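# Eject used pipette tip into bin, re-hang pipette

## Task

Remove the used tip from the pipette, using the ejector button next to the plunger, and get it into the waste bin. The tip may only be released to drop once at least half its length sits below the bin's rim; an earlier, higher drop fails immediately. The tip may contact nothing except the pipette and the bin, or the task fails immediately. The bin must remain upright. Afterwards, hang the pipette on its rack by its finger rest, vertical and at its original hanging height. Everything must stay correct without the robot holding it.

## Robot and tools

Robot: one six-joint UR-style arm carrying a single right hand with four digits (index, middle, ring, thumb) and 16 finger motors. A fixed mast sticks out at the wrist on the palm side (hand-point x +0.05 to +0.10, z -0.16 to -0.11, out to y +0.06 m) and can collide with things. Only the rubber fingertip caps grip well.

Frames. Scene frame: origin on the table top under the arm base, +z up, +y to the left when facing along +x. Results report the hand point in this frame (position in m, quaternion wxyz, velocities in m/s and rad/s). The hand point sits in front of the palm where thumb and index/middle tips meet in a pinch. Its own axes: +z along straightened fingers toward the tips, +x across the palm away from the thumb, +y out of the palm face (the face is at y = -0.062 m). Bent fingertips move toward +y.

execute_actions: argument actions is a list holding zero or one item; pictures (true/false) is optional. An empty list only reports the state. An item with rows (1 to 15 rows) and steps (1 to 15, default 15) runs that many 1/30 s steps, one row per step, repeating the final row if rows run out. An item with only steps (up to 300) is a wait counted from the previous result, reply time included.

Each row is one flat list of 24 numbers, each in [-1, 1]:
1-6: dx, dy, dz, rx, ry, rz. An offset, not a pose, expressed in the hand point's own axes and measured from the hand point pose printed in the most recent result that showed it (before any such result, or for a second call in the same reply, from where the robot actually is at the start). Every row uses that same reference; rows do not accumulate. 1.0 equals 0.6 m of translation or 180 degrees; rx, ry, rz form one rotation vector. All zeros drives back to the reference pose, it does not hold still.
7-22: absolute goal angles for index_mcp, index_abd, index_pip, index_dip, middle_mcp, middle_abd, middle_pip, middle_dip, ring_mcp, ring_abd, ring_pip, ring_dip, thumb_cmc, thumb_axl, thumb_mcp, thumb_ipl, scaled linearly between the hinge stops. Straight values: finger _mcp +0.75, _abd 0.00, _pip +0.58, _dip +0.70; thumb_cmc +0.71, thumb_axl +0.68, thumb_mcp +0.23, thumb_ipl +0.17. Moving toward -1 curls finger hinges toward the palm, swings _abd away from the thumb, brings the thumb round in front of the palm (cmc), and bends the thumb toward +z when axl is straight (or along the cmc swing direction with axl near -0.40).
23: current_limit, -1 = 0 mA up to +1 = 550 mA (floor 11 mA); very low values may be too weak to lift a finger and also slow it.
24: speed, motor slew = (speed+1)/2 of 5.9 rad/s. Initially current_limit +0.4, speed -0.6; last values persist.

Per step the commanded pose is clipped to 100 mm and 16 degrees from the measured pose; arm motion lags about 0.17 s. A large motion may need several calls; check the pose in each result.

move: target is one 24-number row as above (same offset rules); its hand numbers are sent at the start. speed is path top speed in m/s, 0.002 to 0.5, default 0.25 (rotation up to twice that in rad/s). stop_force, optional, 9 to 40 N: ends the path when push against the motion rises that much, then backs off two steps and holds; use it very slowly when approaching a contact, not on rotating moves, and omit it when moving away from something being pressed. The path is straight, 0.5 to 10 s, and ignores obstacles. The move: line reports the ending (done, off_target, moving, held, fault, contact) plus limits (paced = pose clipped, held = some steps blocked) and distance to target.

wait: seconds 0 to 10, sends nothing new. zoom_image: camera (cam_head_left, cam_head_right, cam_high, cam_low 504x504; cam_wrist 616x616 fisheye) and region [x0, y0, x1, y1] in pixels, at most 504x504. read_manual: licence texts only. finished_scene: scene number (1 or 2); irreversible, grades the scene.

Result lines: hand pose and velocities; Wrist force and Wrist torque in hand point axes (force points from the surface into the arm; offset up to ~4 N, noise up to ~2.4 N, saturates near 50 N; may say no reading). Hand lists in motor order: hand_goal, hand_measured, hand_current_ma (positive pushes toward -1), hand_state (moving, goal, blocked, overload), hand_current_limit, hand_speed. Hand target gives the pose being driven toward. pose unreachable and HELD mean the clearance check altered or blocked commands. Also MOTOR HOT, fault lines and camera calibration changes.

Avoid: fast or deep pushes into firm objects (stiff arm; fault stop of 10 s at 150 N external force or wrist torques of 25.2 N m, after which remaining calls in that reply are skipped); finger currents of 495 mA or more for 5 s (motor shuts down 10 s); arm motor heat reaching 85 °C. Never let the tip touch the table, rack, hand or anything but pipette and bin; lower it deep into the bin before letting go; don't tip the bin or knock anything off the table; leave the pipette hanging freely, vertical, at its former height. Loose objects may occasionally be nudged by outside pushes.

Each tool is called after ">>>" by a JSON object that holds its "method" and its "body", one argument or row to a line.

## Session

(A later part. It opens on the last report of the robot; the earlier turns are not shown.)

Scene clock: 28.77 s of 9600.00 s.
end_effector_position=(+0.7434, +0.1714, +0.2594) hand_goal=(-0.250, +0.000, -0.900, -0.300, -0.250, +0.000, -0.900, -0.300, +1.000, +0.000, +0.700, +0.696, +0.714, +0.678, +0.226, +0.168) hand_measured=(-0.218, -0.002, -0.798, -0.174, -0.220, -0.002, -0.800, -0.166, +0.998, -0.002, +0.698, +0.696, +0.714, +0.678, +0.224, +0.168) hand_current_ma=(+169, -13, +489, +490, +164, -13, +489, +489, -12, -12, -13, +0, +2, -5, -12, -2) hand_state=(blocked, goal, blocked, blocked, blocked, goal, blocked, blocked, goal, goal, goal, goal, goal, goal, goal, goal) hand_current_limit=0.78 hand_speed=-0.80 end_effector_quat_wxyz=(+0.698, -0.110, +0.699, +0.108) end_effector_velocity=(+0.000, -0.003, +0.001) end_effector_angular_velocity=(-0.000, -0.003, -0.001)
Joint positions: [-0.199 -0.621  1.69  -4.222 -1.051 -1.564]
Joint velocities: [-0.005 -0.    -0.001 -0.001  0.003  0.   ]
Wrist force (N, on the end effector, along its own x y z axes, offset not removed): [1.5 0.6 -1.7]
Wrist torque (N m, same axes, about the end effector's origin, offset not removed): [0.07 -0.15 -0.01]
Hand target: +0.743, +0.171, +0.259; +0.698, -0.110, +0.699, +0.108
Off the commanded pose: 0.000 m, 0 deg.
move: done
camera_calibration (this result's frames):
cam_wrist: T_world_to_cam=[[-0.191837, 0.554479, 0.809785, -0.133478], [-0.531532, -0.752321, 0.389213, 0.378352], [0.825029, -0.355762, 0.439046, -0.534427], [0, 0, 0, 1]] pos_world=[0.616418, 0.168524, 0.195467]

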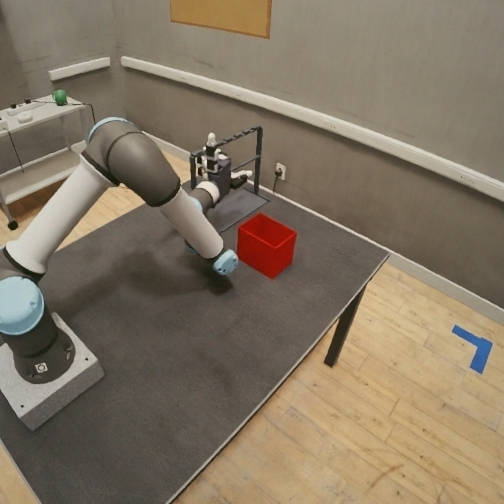

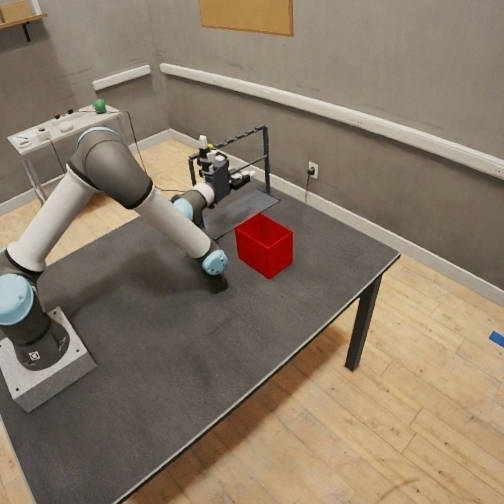

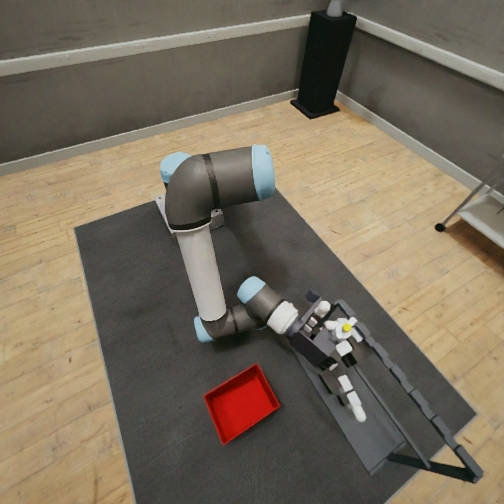

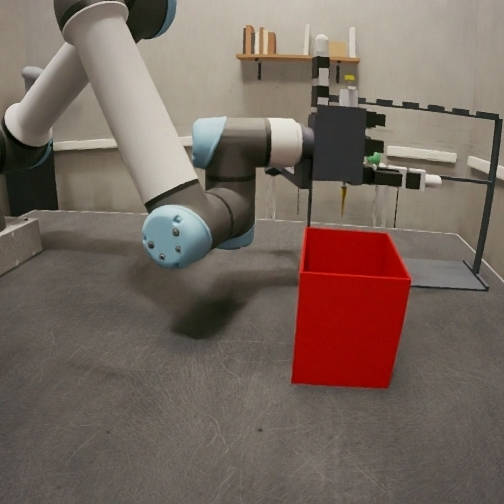

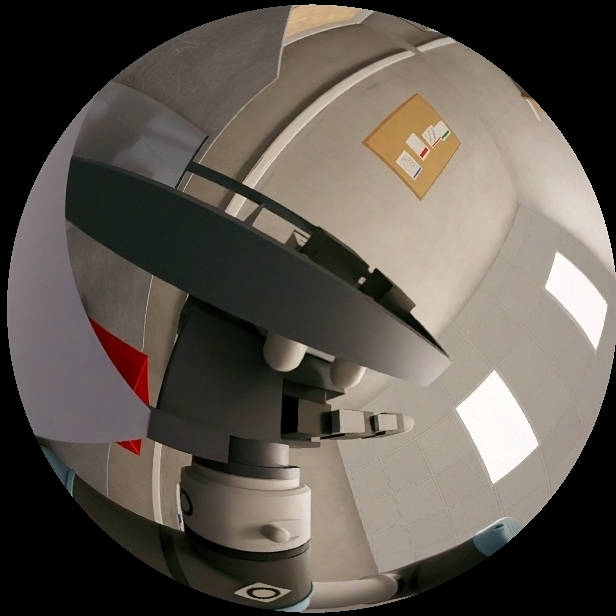

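>>> {"method": "execute_actions", "body": {
  "actions": []
}}

>>> {"method": "move", "body": {
  "target": [0,-0.095,-0.031,0,0,0,-0.25,0,-0.9,-0.3,-0.25,0,-0.9,-0.3,1,0,0.7,0.696,0.714,0.678,0.226,0.168,0.78,-0.8],
  "speed": 0.05
}}

>>> {"method": "move", "body": {
  "target": [-0.125,-0.127,-0.041,0,0,0,-0.25,0,-0.9,-0.3,-0.25,0,-0.9,-0.3,1,0,0.7,0.696,0.714,0.678,0.226,0.168,0.78,-0.8],
  "speed": 0.08
}}

>>> {"method": "move", "body": {
  "target": [0,-0.171,-0.073,0,0,0,-0.25,0,-0.9,-0.3,-0.25,0,-0.9,-0.3,1,0,0.7,0.696,0.714,0.678,0.226,0.168,0.78,-0.8],
  "speed": 0.08
}}

Scene clock: 38.63 s of 9600.00 s.
end_effector_position=(+0.7435, +0.1711, +0.2594) hand_goal=(-0.250, +0.000, -0.900, -0.300, -0.250, +0.000, -0.900, -0.300, +1.000, +0.000, +0.700, +0.696, +0.714, +0.678, +0.226, +0.168) hand_measured=(-0.218, -0.002, -0.798, -0.174, -0.220, -0.002, -0.800, -0.166, +0.998, -0.002, +0.698, +0.696, +0.714, +0.678, +0.224, +0.168) hand_current_ma=(+169, -13, +489, +489, +164, -13, +489, +489, -12, -12, -13, +0, +2, -5, -12, -2) hand_state=(blocked, goal, blocked, blocked, blocked, goal, blocked, blocked, goal, goal, goal, goal, goal, goal, goal, goal) hand_current_limit=0.78 hand_speed=-0.80 end_effector_quat_wxyz=(+0.698, -0.110, +0.699, +0.108) end_effector_velocity=(-0.000, +0.000, -0.000) end_effector_angular_velocity=(-0.000, +0.000, +0.000)
Joint positions: [-0.199 -0.621  1.69  -4.222 -1.05  -1.564]
Joint velocities: [ 0.    -0.     0.     0.     0.    -0.001]
Wrist force (N, on the end effector, along its own x y z axes, offset not removed): [-0.5 -0.3 -0.7]
Wrist torque (N m, same axes, about the end effector's origin, offset not removed): [-0.06 -0.03 -0.06]
Hand target: +0.743, +0.171, +0.259; +0.698, -0.110, +0.699, +0.108
Off the commanded pose: 0.000 m, 0 deg.
Steps of this call (steps 1 to 100: nothing new was sent; then 6.53 s passed at rest). Readings (end_effector_position | what the end effector reports):
1: (+0.7434, +0.1713, +0.2594) | hand_goal=(-0.250, +0.000, -0.900, -0.300, -0.250, +0.000, -0.900, -0.300, +1.000, +0.000, +0.700, +0.696, +0.714, +0.678, +0.226, +0.168) hand_measured=(-0.218, -0.002, -0.798, -0.174, -0.220, -0.002, -0.800, -0.166, +0.998, -0.002, +0.698, +0.696, +0.714, +0.678, +0.224, +0.168) hand_current_ma=(+169, -13, +490, +489, +164, -13, +490, +490, -12, -12, -13, +0, +2, -5, -12, -2) hand_state=(blocked, goal, blocked, blocked, blocked, goal, blocked, blocked, goal, goal, goal, goal, goal, goal, goal, goal) hand_current_limit=0.78 hand_speed=-0.80
2: (+0.7434, +0.1713, +0.2594) | hand_goal=(-0.250, +0.000, -0.900, -0.300, -0.250, +0.000, -0.900, -0.300, +1.000, +0.000, +0.700, +0.696, +0.714, +0.678, +0.226, +0.168) hand_measured=(-0.218, -0.002, -0.798, -0.174, -0.220, -0.002, -0.800, -0.166, +0.998, -0.002, +0.698, +0.696, +0.714, +0.678, +0.224, +0.168) hand_current_ma=(+169, -13, +490, +490, +164, -13, +489, +490, -12, -12, -13, +0, +2, -5, -12, -2) hand_state=(blocked, goal, blocked, blocked, blocked, goal, blocked, blocked, goal, goal, goal, goal, goal, goal, goal, goal) hand_current_limit=0.78 hand_speed=-0.80
4: (+0.7435, +0.1712, +0.2594) | hand_goal=(-0.250, +0.000, -0.900, -0.300, -0.250, +0.000, -0.900, -0.300, +1.000, +0.000, +0.700, +0.696, +0.714, +0.678, +0.226, +0.168) hand_measured=(-0.218, -0.002, -0.798, -0.174, -0.220, -0.002, -0.800, -0.166, +0.998, -0.002, +0.698, +0.696, +0.714, +0.678, +0.224, +0.168) hand_current_ma=(+169, -13, +489, +489, +164, -13, +489, +490, -12, -12, -13, +0, +2, -5, -12, -2) hand_state=(blocked, goal, blocked, blocked, blocked, goal, blocked, blocked, goal, goal, goal, goal, goal, goal, goal, goal) hand_current_limit=0.78 hand_speed=-0.80
8: (+0.7435, +0.1712, +0.2594) | hand_goal=(-0.250, +0.000, -0.900, -0.300, -0.250, +0.000, -0.900, -0.300, +1.000, +0.000, +0.700, +0.696, +0.714, +0.678, +0.226, +0.168) hand_measured=(-0.218, -0.002, -0.798, -0.174, -0.220, -0.002, -0.800, -0.166, +0.998, -0.002, +0.698, +0.696, +0.714, +0.678, +0.224, +0.168) hand_current_ma=(+169, -13, +489, +490, +164, -13, +489, +489, -12, -12, -13, +0, +2, -5, -12, -2) hand_state=(blocked, goal, blocked, blocked, blocked, goal, blocked, blocked, goal, goal, goal, goal, goal, goal, goal, goal) hand_current_limit=0.78 hand_speed=-0.80
100: the state above
camera_calibration (this result's frames):
cam_wrist: T_world_to_cam=[[-0.191842, 0.554478, 0.809784, -0.133345], [-0.531528, -0.752324, 0.389212, 0.378183], [0.82503, -0.355756, 0.439048, -0.53454], [0, 0, 0, 1]] pos_world=[0.616445, 0.168288, 0.195476]

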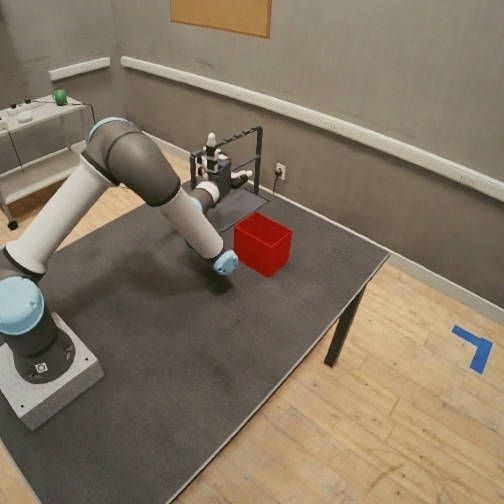

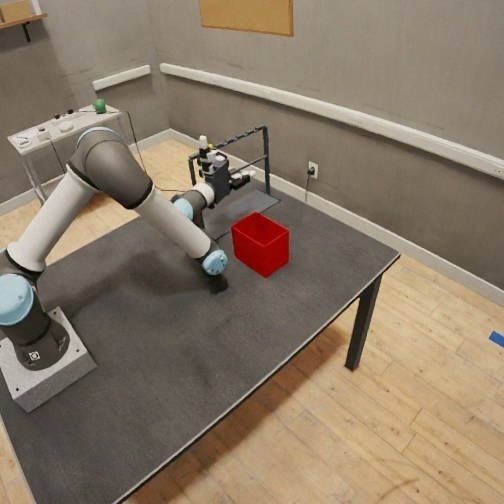

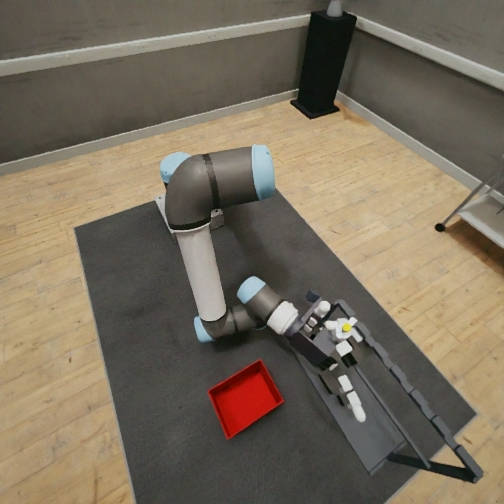

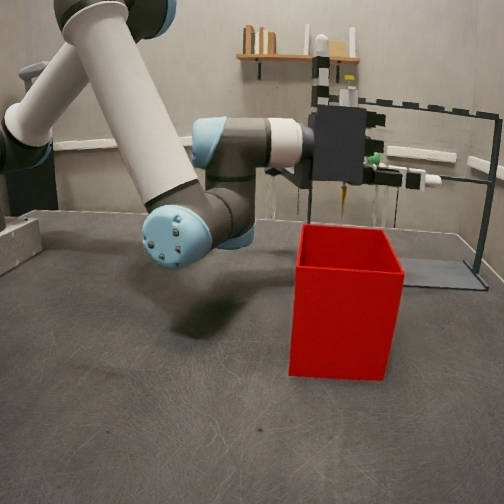

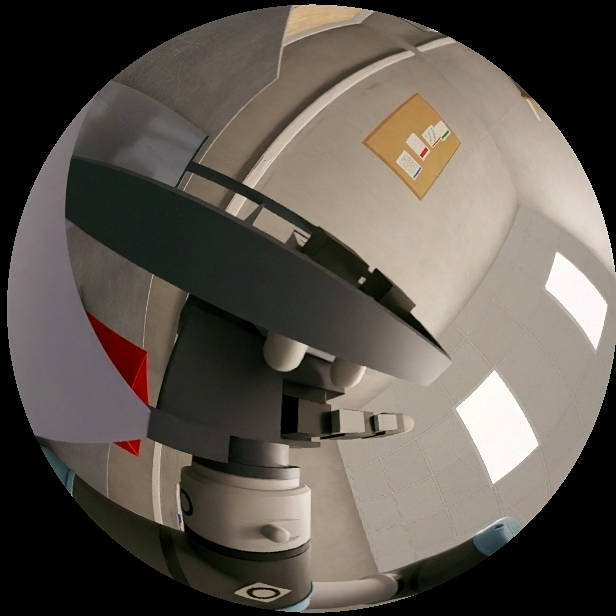

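Scene clock: 40.23 s of 9600.00 s.
end_effector_position=(+0.7432, +0.1114, +0.2594) hand_goal=(-0.250, +0.000, -0.900, -0.300, -0.250, +0.000, -0.900, -0.300, +1.000, +0.000, +0.700, +0.696, +0.714, +0.678, +0.226, +0.168) hand_measured=(-0.218, -0.002, -0.798, -0.174, -0.220, -0.002, -0.800, -0.166, +0.998, -0.002, +0.698, +0.696, +0.714, +0.678, +0.224, +0.168) hand_current_ma=(+169, -13, +490, +490, +164, -13, +490, +490, -11, -12, -13, +0, +2, -5, -12, -2) hand_state=(blocked, goal, blocked, blocked, blocked, goal, blocked, blocked, goal, goal, goal, goal, goal, goal, goal, goal) hand_current_limit=0.78 hand_speed=-0.80 end_effector_quat_wxyz=(+0.698, -0.110, +0.699, +0.108) end_effector_velocity=(-0.000, -0.002, -0.000) end_effector_angular_velocity=(+0.000, +0.000, +0.001)
Joint positions: [-0.307 -0.619  1.686 -4.221 -0.942 -1.563]
Joint velocities: [-0.003  0.     0.    -0.     0.004  0.001]
Wrist force (N, on the end effector, along its own x y z axes, offset not removed): [-1.3 -0.2 -1.9]
Wrist torque (N m, same axes, about the end effector's origin, offset not removed): [0.19 0.29 -0.21]
Hand target: +0.743, +0.111, +0.259; +0.698, -0.110, +0.699, +0.108
Off the commanded pose: 0.000 m, 0 deg.
move: done
camera_calibration (this result's frames):
cam_wrist: T_world_to_cam=[[-0.191798, 0.554629, 0.809692, -0.1003], [-0.53152, -0.752246, 0.389374, 0.333049], [0.825045, -0.355686, 0.439076, -0.555638], [0, 0, 0, 1]] pos_world=[0.616211, 0.108532, 0.195499]

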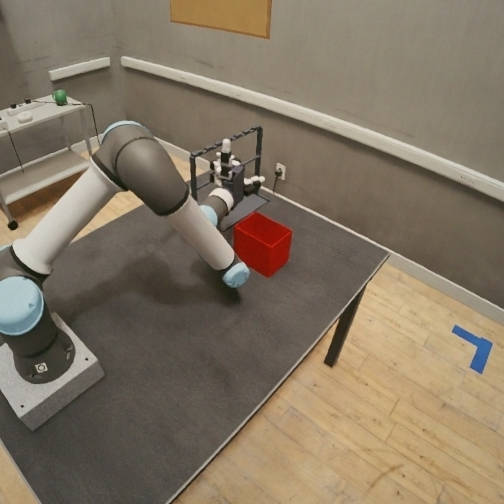

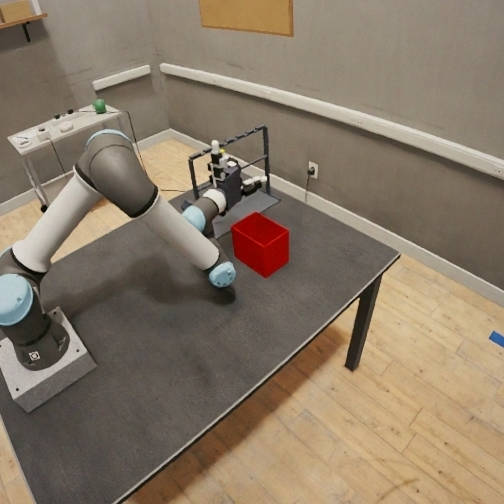

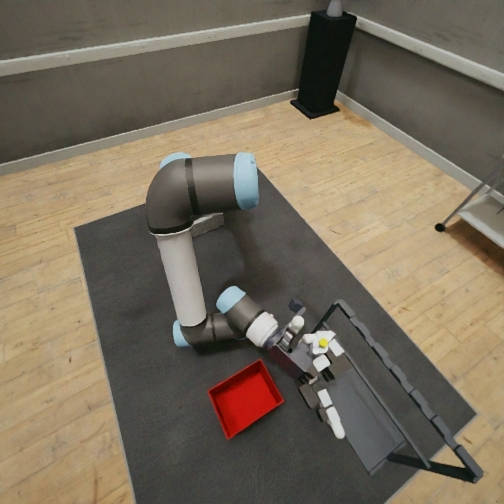

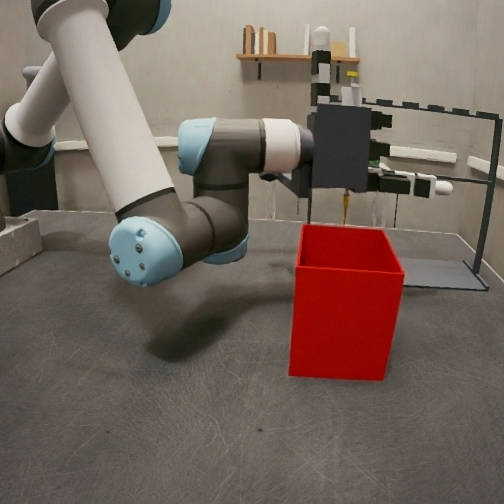

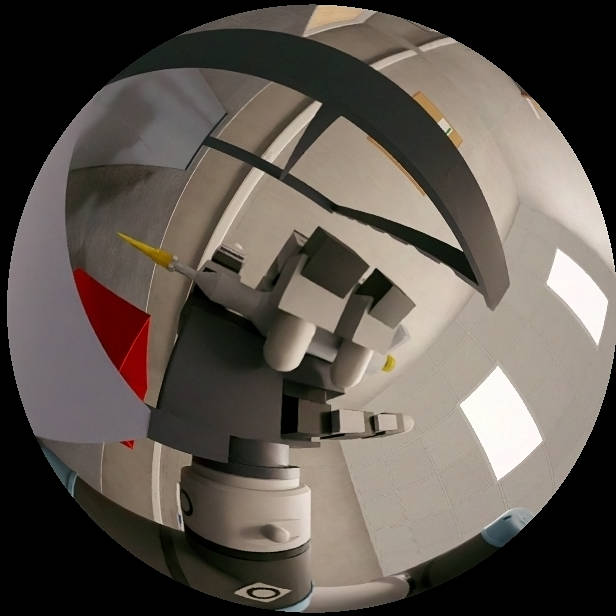

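Scene clock: 42.07 s of 9600.00 s.
end_effector_position=(+0.7433, +0.0315, +0.3343) hand_goal=(-0.250, +0.000, -0.900, -0.300, -0.250, +0.000, -0.900, -0.300, +1.000, +0.000, +0.700, +0.696, +0.714, +0.678, +0.226, +0.168) hand_measured=(-0.218, -0.002, -0.798, -0.174, -0.220, -0.002, -0.800, -0.166, +0.998, -0.002, +0.698, +0.696, +0.714, +0.678, +0.224, +0.168) hand_current_ma=(+169, -13, +489, +490, +164, -13, +489, +489, -11, -13, -13, +0, +2, -5, -12, -2) hand_state=(blocked, goal, blocked, blocked, blocked, goal, blocked, blocked, goal, goal, goal, goal, goal, goal, goal, goal) hand_current_limit=0.78 hand_speed=-0.80 end_effector_quat_wxyz=(+0.698, -0.110, +0.699, +0.108) end_effector_velocity=(+0.000, -0.002, +0.001) end_effector_angular_velocity=(-0.001, +0.001, +0.000)
Joint positions: [-0.446 -0.752  1.675 -4.078 -0.804 -1.561]
Joint velocities: [-0.003 -0.002 -0.001  0.005  0.003 -0.001]
Wrist force (N, on the end effector, along its own x y z axes, offset not removed): [3.3 -1.3 -0.4]
Wrist torque (N m, same axes, about the end effector's origin, offset not removed): [-0.22 -0.34 0.12]
Hand target: +0.743, +0.031, +0.335; +0.698, -0.110, +0.699, +0.108
Off the commanded pose: 0.000 m, 0 deg.
move: done
camera_calibration (this result's frames):
cam_wrist: T_world_to_cam=[[-0.191712, 0.554726, 0.809645, -0.116709], [-0.531498, -0.752191, 0.389511, 0.243798], [0.82508, -0.355651, 0.43904, -0.61701], [0, 0, 0, 1]] pos_world=[0.616286, 0.0286838, 0.270423]

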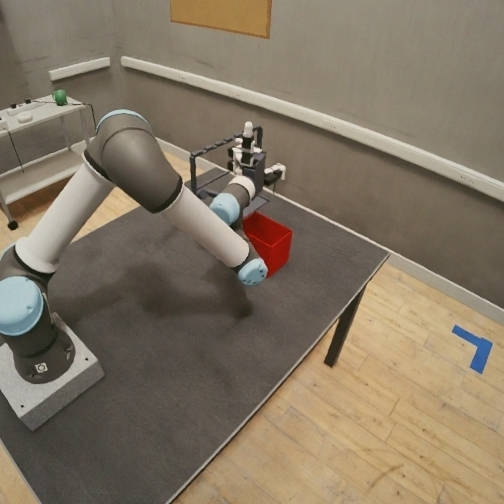

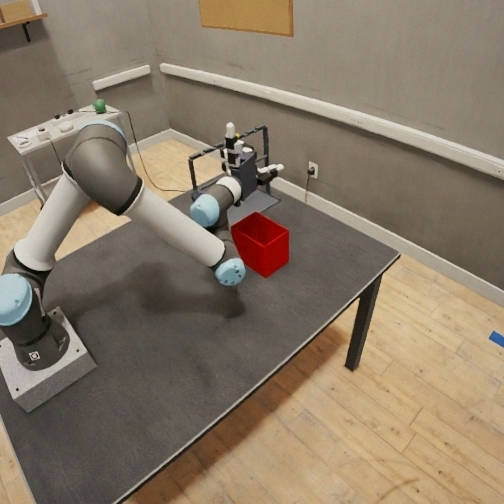

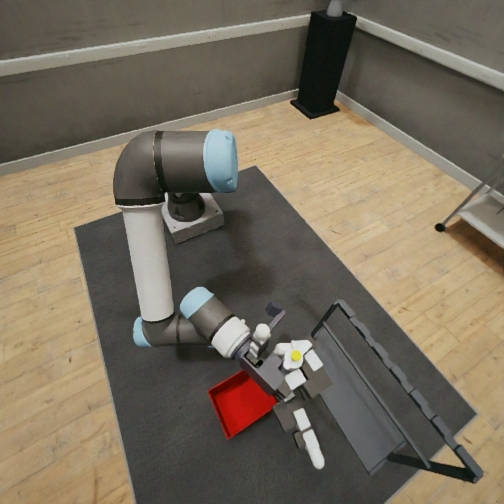

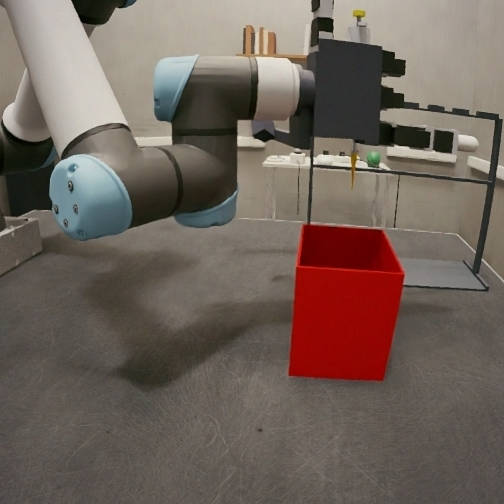

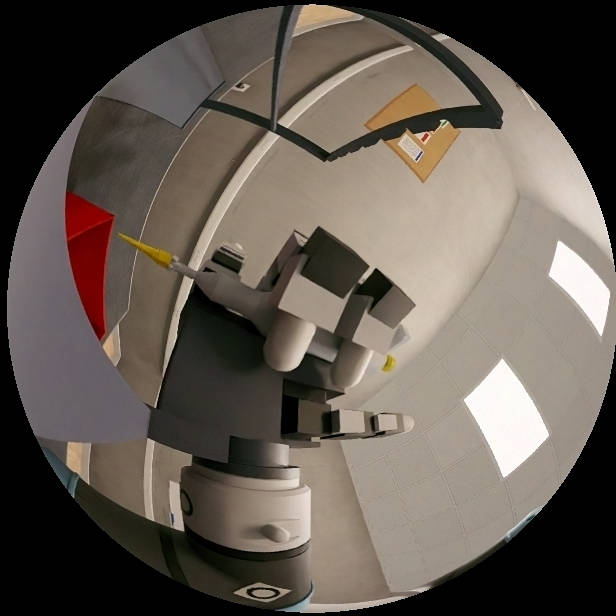

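Scene clock: 43.90 s of 9600.00 s.
end_effector_position=(+0.7331, -0.0793, +0.3344) hand_goal=(-0.250, +0.000, -0.900, -0.300, -0.250, +0.000, -0.900, -0.300, +1.000, +0.000, +0.700, +0.696, +0.714, +0.678, +0.226, +0.168) hand_measured=(-0.218, -0.002, -0.798, -0.174, -0.220, -0.002, -0.800, -0.166, +0.998, -0.002, +0.698, +0.696, +0.714, +0.678, +0.224, +0.168) hand_current_ma=(+169, -13, +489, +490, +164, -13, +490, +490, -11, -13, -13, +0, +2, -5, -12, -2) hand_state=(blocked, goal, blocked, blocked, blocked, goal, blocked, blocked, goal, goal, goal, goal, goal, goal, goal, goal) hand_current_limit=0.78 hand_speed=-0.80 end_effector_quat_wxyz=(+0.698, -0.110, +0.699, +0.108) end_effector_velocity=(-0.000, -0.002, -0.000) end_effector_angular_velocity=(+0.000, +0.000, +0.000)
Joint positions: [-0.625 -0.713  1.59  -4.034 -0.625 -1.558]
Joint velocities: [-0.003  0.001 -0.003  0.002  0.004  0.   ]
Wrist force (N, on the end effector, along its own x y z axes, offset not removed): [-0.6 -0.8 -3.0]
Wrist torque (N m, same axes, about the end effector's origin, offset not removed): [0.11 0.08 -0.16]
Hand target: +0.733, -0.080, +0.334; +0.698, -0.110, +0.699, +0.108
Off the commanded pose: 0.000 m, 0 deg.
move: done
camera_calibration (this result's frames):
cam_wrist: T_world_to_cam=[[-0.191567, 0.554946, 0.809529, -0.0572706], [-0.531455, -0.752073, 0.389796, 0.154836], [0.825141, -0.355556, 0.439001, -0.64802], [0, 0, 0, 1]] pos_world=[0.606025, -0.0821775, 0.270489]

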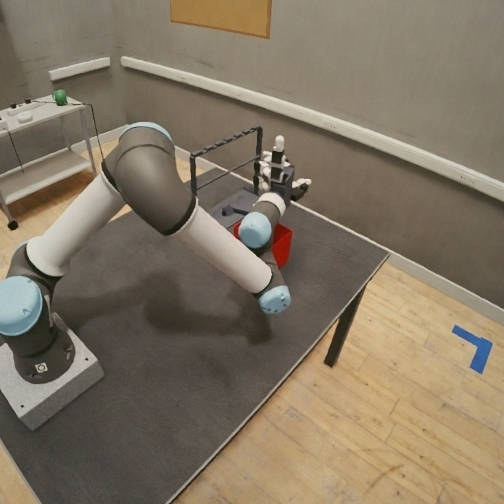

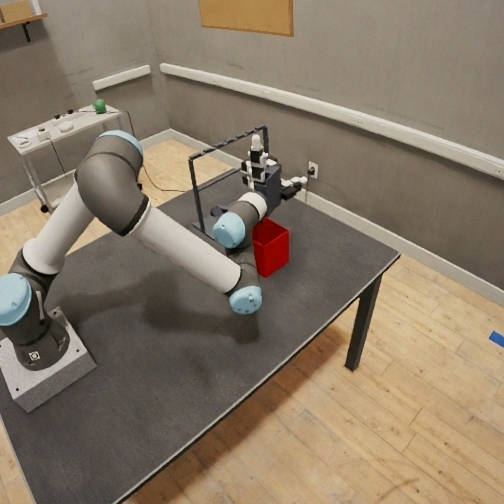

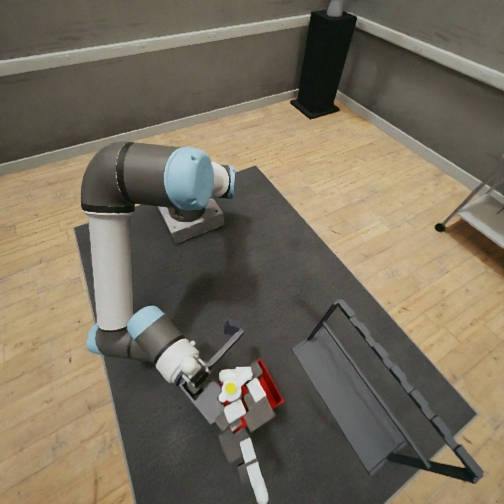

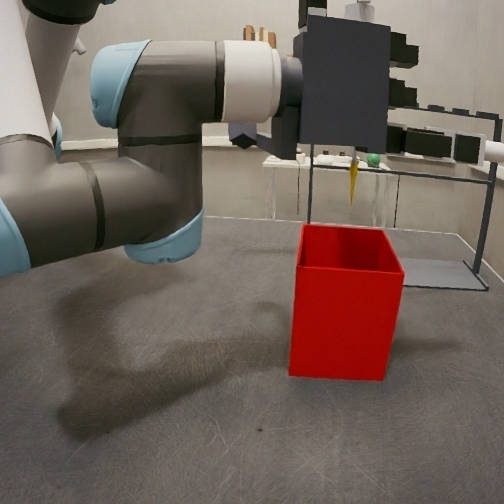

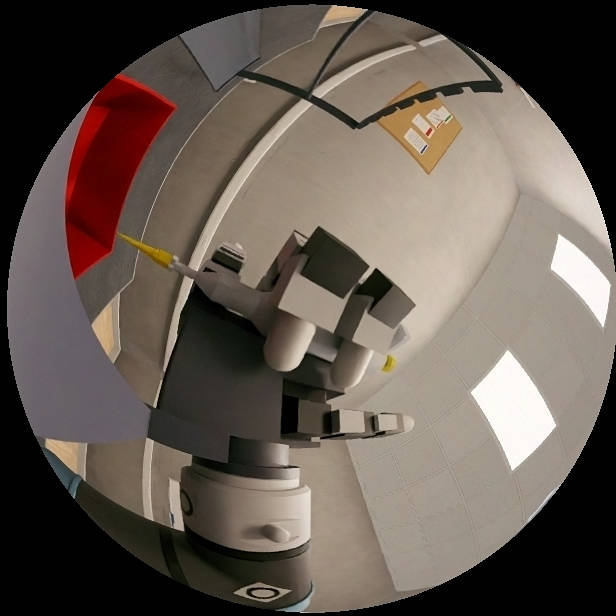

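>>> {"method": "move", "body": {
  "target": [0.14,0,0,0,0,0,-0.25,0,-0.9,-0.3,-0.25,0,-0.9,-0.3,1,0,0.7,0.696,0.714,0.678,0.226,0.168,0.78,-0.8],
  "speed": 0.04
}}

Scene clock: 47.93 s of 9600.00 s.
end_effector_position=(+0.7329, -0.0794, +0.2506) hand_goal=(-0.250, +0.000, -0.900, -0.300, -0.250, +0.000, -0.900, -0.300, +1.000, +0.000, +0.700, +0.696, +0.714, +0.678, +0.226, +0.168) hand_measured=(-0.218, -0.002, -0.798, -0.174, -0.220, -0.002, -0.800, -0.166, +0.998, -0.002, +0.698, +0.696, +0.714, +0.678, +0.224, +0.168) hand_current_ma=(+169, -13, +489, +489, +164, -13, +490, +489, -11, -13, -13, +0, +2, -5, -12, -2) hand_state=(blocked, goal, blocked, blocked, blocked, goal, blocked, blocked, goal, goal, goal, goal, goal, goal, goal, goal) hand_current_limit=0.78 hand_speed=-0.80 end_effector_quat_wxyz=(+0.698, -0.110, +0.699, +0.108) end_effector_velocity=(+0.000, -0.000, -0.002) end_effector_angular_velocity=(+0.002, +0.001, -0.000)
Joint positions: [-0.624 -0.554  1.556 -4.16  -0.626 -1.558]
Joint velocities: [ 0.     0.005 -0.002 -0.002 -0.     0.002]
Wrist force (N, on the end effector, along its own x y z axes, offset not removed): [0.7 -1.5 -2.9]
Wrist torque (N m, same axes, about the end effector's origin, offset not removed): [-0.09 -0.02 -0.13]
Hand target: +0.733, -0.079, +0.250; +0.698, -0.110, +0.699, +0.108
Off the commanded pose: 0.000 m, 0 deg.
move: done
camera_calibration (this result's frames):
cam_wrist: T_world_to_cam=[[-0.191576, 0.555069, 0.809442, 0.010616], [-0.531463, -0.752013, 0.389903, 0.187346], [0.825134, -0.355493, 0.439067, -0.611106], [0, 0, 0, 1]] pos_world=[0.605845, -0.0822495, 0.186676]

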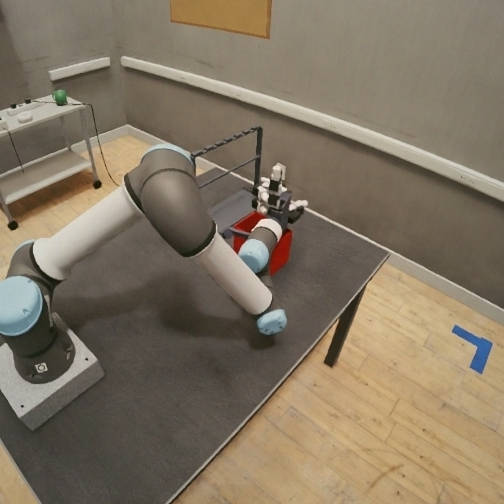

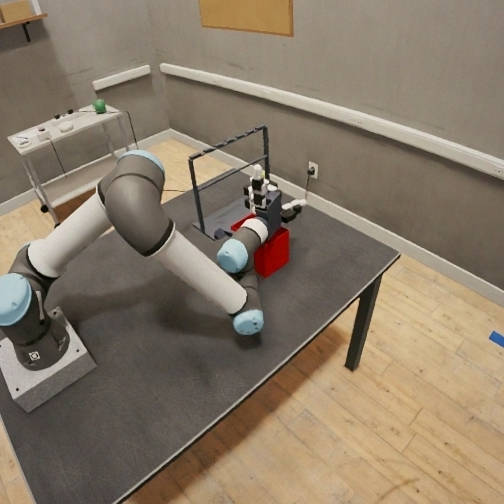

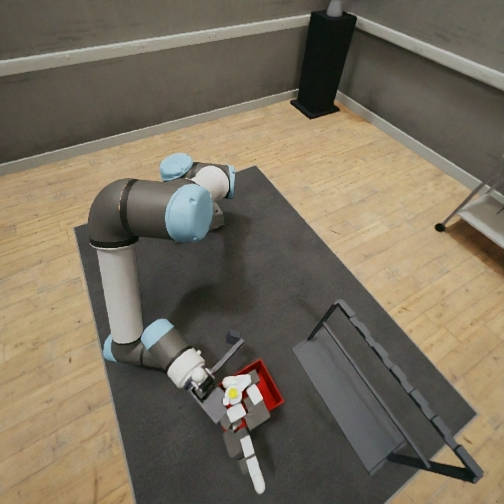

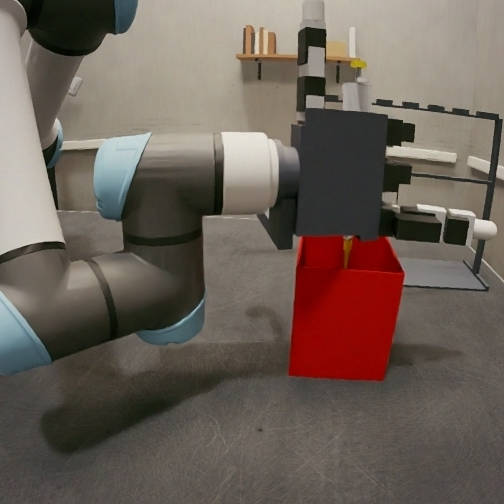

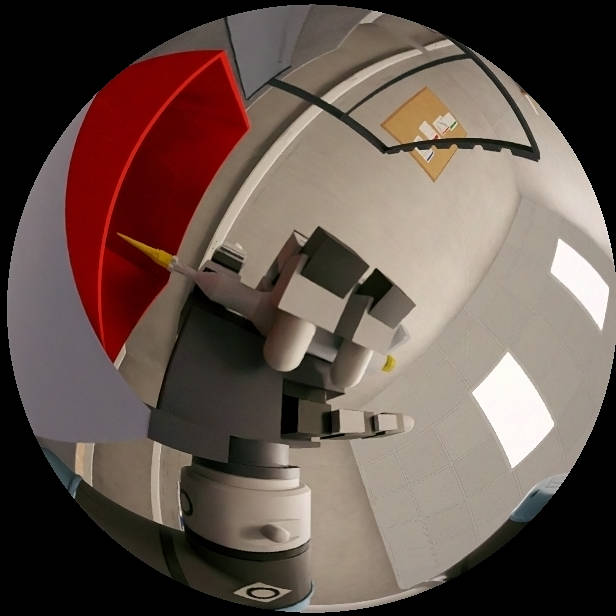

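>>> {"method": "move", "body": {
  "target": [0.022,0,0,0,0,0,-0.25,0,-0.9,-0.3,-0.25,0,-0.9,-0.3,1,0,0.7,0.696,0.72,0.678,-0.2,-0.15,0.78,-0.5],
  "speed": 0.02
}}

>>> {"method": "move", "body": {
  "target": [0,0,0,0,0,0,-0.25,0,-0.9,-0.3,-0.25,0,-0.9,-0.3,1,0,0.7,0.696,0.71,0.678,-0.3,-0.9,1,1]
}}

>>> {"method": "move", "body": {
  "target": [0,0,0,0,0,0,-0.25,0,-0.9,-0.3,-0.25,0,-0.9,-0.3,1,0,0.7,0.696,0.71,0.678,-0.3,-0.9,0.78,-0.5]
}}

Scene clock: 52.27 s of 9600.00 s.
end_effector_position=(+0.7329, -0.0794, +0.2376) hand_goal=(-0.250, +0.000, -0.900, -0.300, -0.250, +0.000, -0.900, -0.300, +1.000, +0.000, +0.700, +0.696, +0.720, +0.678, -0.200, -0.150) hand_measured=(-0.218, -0.002, -0.798, -0.174, -0.220, -0.002, -0.800, -0.166, +0.998, -0.002, +0.698, +0.696, +0.718, +0.678, -0.202, -0.150) hand_current_ma=(+169, -13, +489, +490, +164, -13, +489, +489, -11, -13, -13, +0, -11, -5, -14, +3) hand_state=(blocked, goal, blocked, blocked, blocked, goal, blocked, blocked, goal, goal, goal, goal, goal, goal, goal, goal) hand_current_limit=0.78 hand_speed=-0.50 end_effector_quat_wxyz=(+0.698, -0.110, +0.699, +0.108) end_effector_velocity=(-0.000, +0.000, -0.003) end_effector_angular_velocity=(-0.000, -0.000, -0.000)
Joint positions: [-0.624 -0.528  1.547 -4.176 -0.626 -1.558]
Joint velocities: [ 0.     0.005 -0.002 -0.004 -0.     0.   ]
Wrist force (N, on the end effector, along its own x y z axes, offset not removed): [2.3 -0.6 -2.5]
Wrist torque (N m, same axes, about the end effector's origin, offset not removed): [0.13 -0.17 0.12]
Hand target: +0.733, -0.079, +0.237; +0.698, -0.110, +0.699, +0.108
Off the commanded pose: 0.000 m, 0 deg.
After step 90, 0.40 s passed at rest.
move: done
camera_calibration (this result's frames):
cam_wrist: T_world_to_cam=[[-0.191567, 0.555105, 0.80942, 0.0211135], [-0.531462, -0.751994, 0.38994, 0.19237], [0.825136, -0.355476, 0.439075, -0.605392], [0, 0, 0, 1]] pos_world=[0.605813, -0.0822614, 0.17371]

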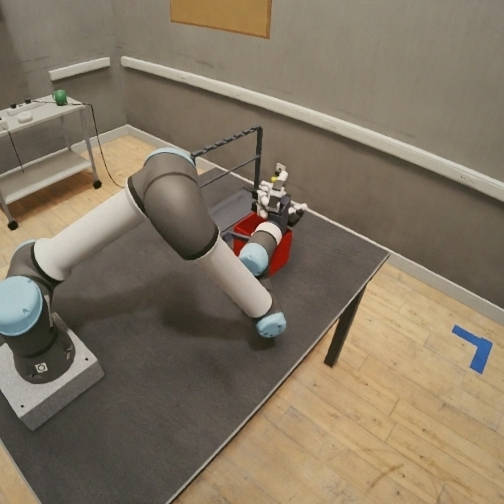

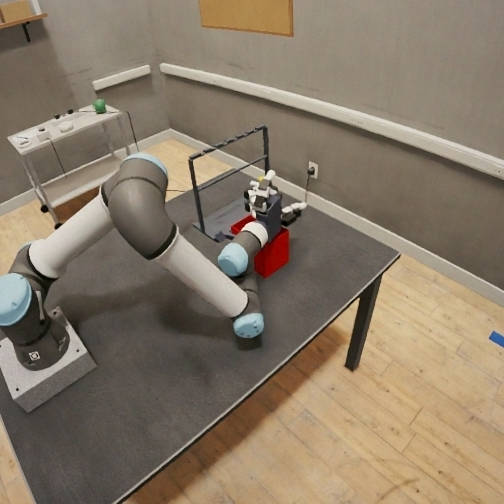

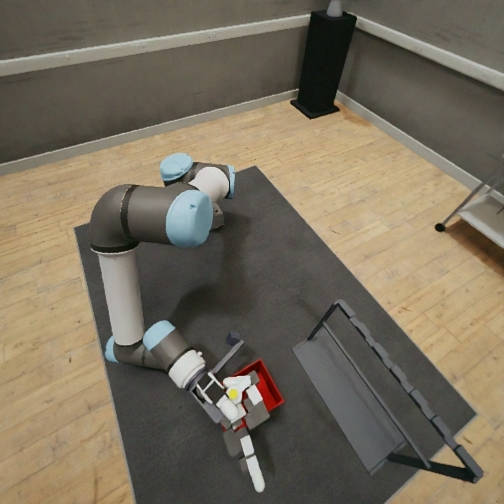

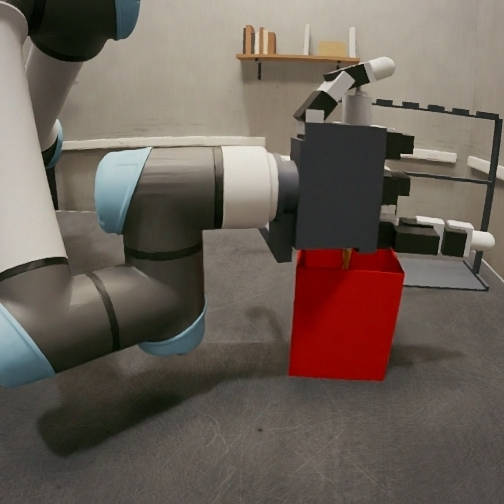

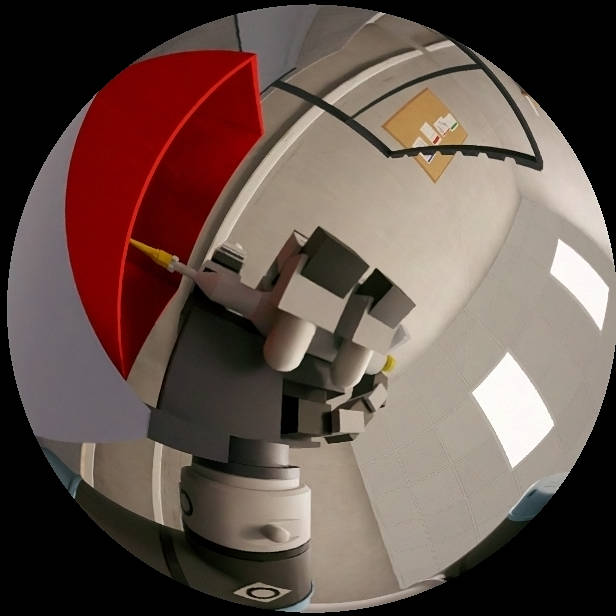

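Scene clock: 52.77 s of 9600.00 s.
end_effector_position=(+0.7329, -0.0794, +0.2375) hand_goal=(-0.250, +0.000, -0.900, -0.300, -0.250, +0.000, -0.900, -0.300, +1.000, +0.000, +0.700, +0.696, +0.710, +0.678, -0.300, -0.900) hand_measured=(-0.220, -0.002, -0.798, -0.178, -0.222, -0.002, -0.800, -0.170, +0.998, -0.002, +0.698, +0.696, +0.718, +0.680, -0.258, -0.352) hand_current_ma=(+164, -13, +550, +550, +164, -13, +550, +550, -11, -13, -13, +0, +46, +10, +311, +550) hand_state=(blocked, goal, blocked, blocked, blocked, goal, blocked, blocked, goal, goal, goal, goal, goal, goal, blocked, blocked) hand_current_limit=1.00 hand_speed=1.00 end_effector_quat_wxyz=(+0.698, -0.110, +0.699, +0.108) end_effector_velocity=(-0.000, +0.000, +0.000) end_effector_angular_velocity=(-0.001, -0.001, +0.000)
Joint positions: [-0.624 -0.527  1.547 -4.177 -0.626 -1.558]
Joint velocities: [ 0.     0.    -0.    -0.001  0.     0.   ]
Wrist force (N, on the end effector, along its own x y z axes, offset not removed): [-0.7 1.3 -2.0]
Wrist torque (N m, same axes, about the end effector's origin, offset not removed): [0.27 0.18 0.00]
Hand target: +0.733, -0.079, +0.238; +0.698, -0.110, +0.699, +0.108
Off the commanded pose: 0.000 m, 0 deg.
move: done
camera_calibration (this result's frames):
cam_wrist: T_world_to_cam=[[-0.19154, 0.555085, 0.80944, 0.0211548], [-0.531449, -0.752004, 0.389939, 0.192392], [0.825151, -0.355487, 0.439038, -0.605367], [0, 0, 0, 1]] pos_world=[0.605818, -0.0822632, 0.173635]

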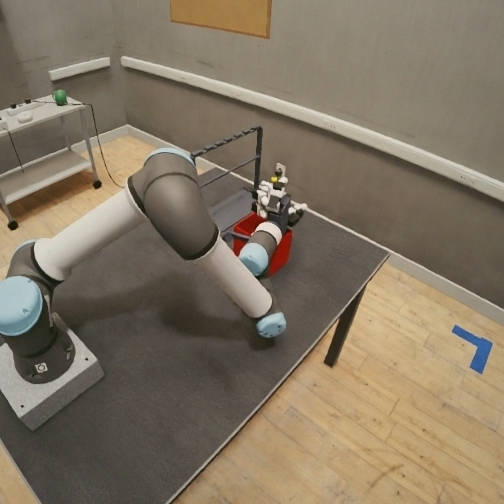

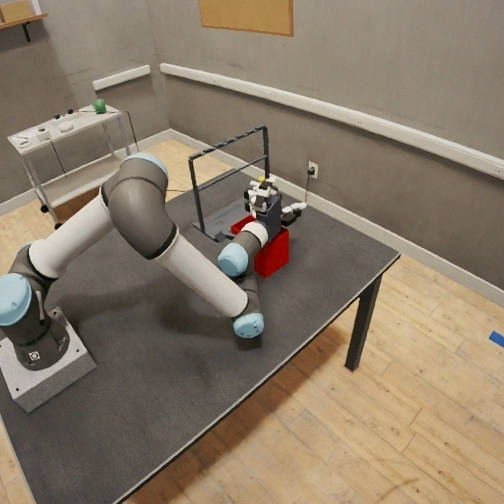

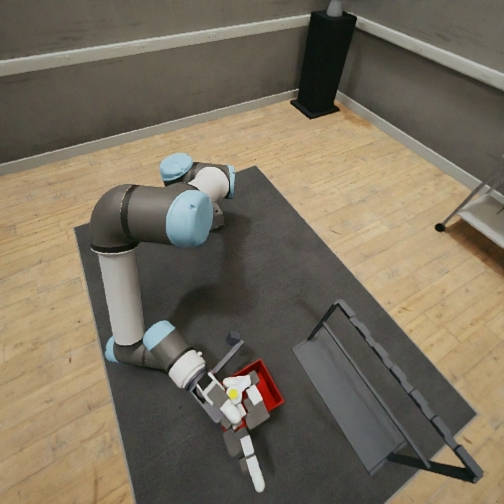

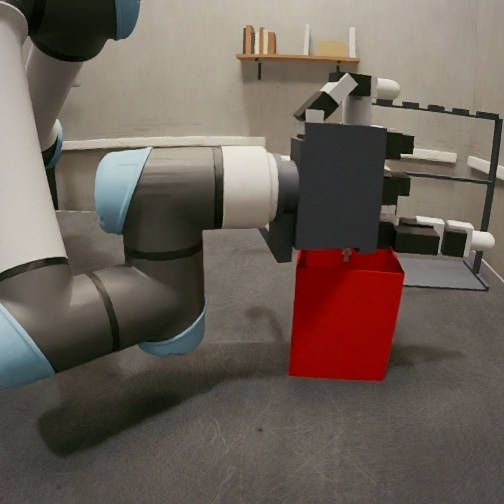

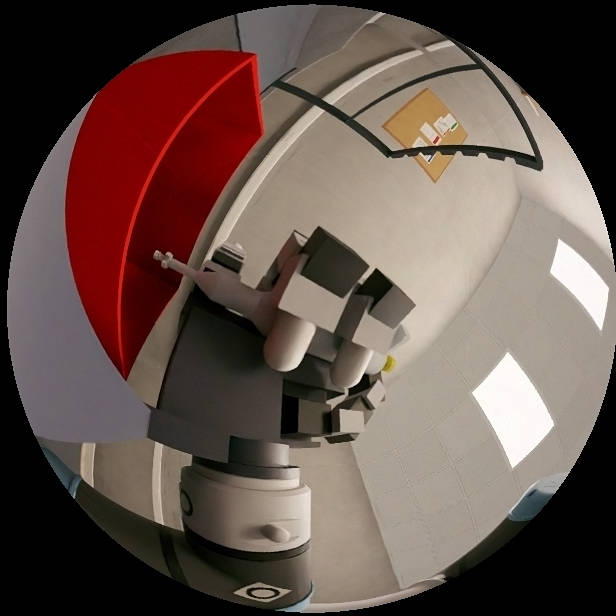

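Scene clock: 53.27 s of 9600.00 s.
end_effector_position=(+0.7329, -0.0794, +0.2375) hand_goal=(-0.250, +0.000, -0.900, -0.300, -0.250, +0.000, -0.900, -0.300, +1.000, +0.000, +0.700, +0.696, +0.710, +0.678, -0.300, -0.900) hand_measured=(-0.220, -0.002, -0.798, -0.178, -0.222, -0.002, -0.800, -0.170, +0.998, -0.002, +0.698, +0.696, +0.718, +0.680, -0.258, -0.352) hand_current_ma=(+164, -13, +490, +490, +164, -13, +490, +490, -11, -13, -13, +0, +46, +10, +311, +489) hand_state=(blocked, goal, blocked, blocked, blocked, goal, blocked, blocked, goal, goal, goal, goal, goal, goal, blocked, blocked) hand_current_limit=0.78 hand_speed=-0.50 end_effector_quat_wxyz=(+0.698, -0.110, +0.699, +0.108) end_effector_velocity=(-0.000, +0.000, -0.000) end_effector_angular_velocity=(+0.001, +0.001, -0.000)
Joint positions: [-0.624 -0.527  1.547 -4.177 -0.626 -1.558]
Joint velocities: [ 0.  0.  0. -0. -0.  0.]
Wrist force (N, on the end effector, along its own x y z axes, offset not removed): [-1.1 -1.1 -2.2]
Wrist torque (N m, same axes, about the end effector's origin, offset not removed): [-0.07 0.28 -0.16]
Hand target: +0.733, -0.079, +0.238; +0.698, -0.110, +0.699, +0.108
Off the commanded pose: 0.000 m, 0 deg.
move: done
camera_calibration (this result's frames):
cam_wrist: T_world_to_cam=[[-0.191524, 0.555073, 0.809452, 0.0211422], [-0.531441, -0.75201, 0.389938, 0.192387], [0.82516, -0.355493, 0.439017, -0.605371], [0, 0, 0, 1]] pos_world=[0.605819, -0.082264, 0.173636]

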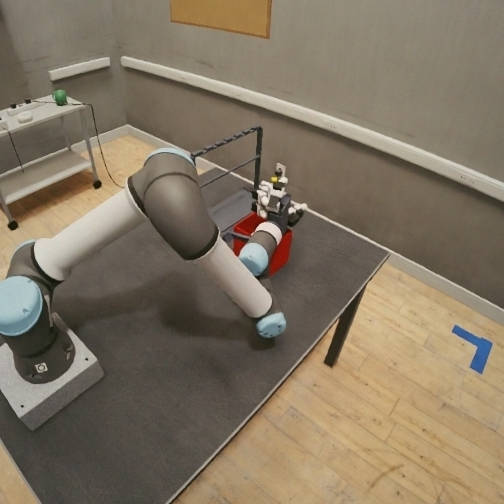

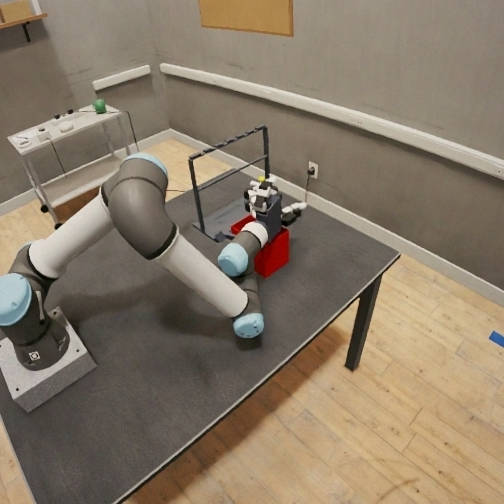

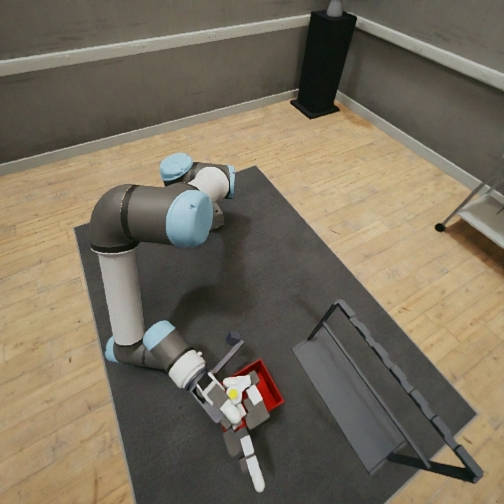

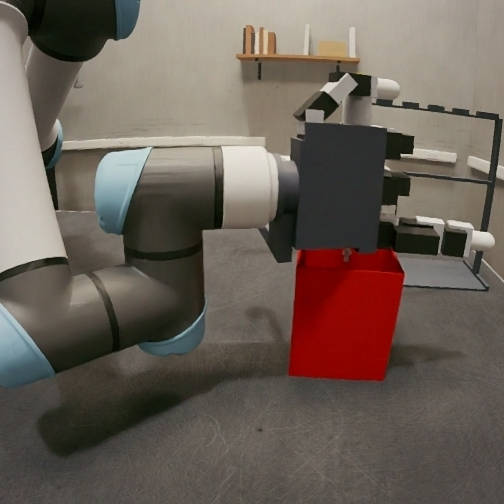

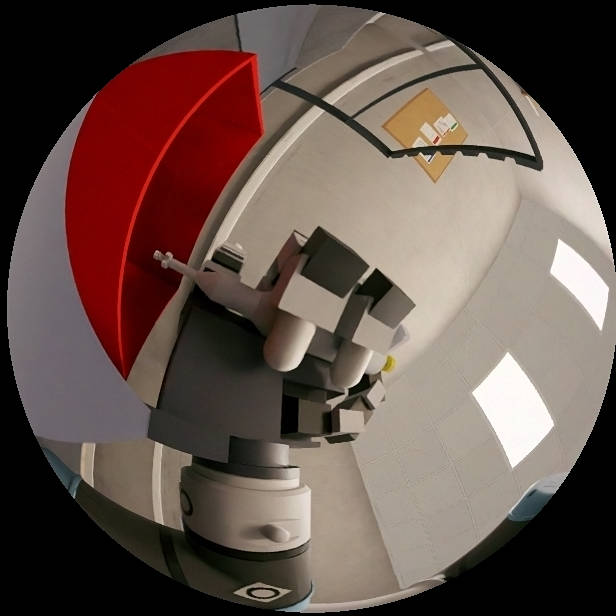

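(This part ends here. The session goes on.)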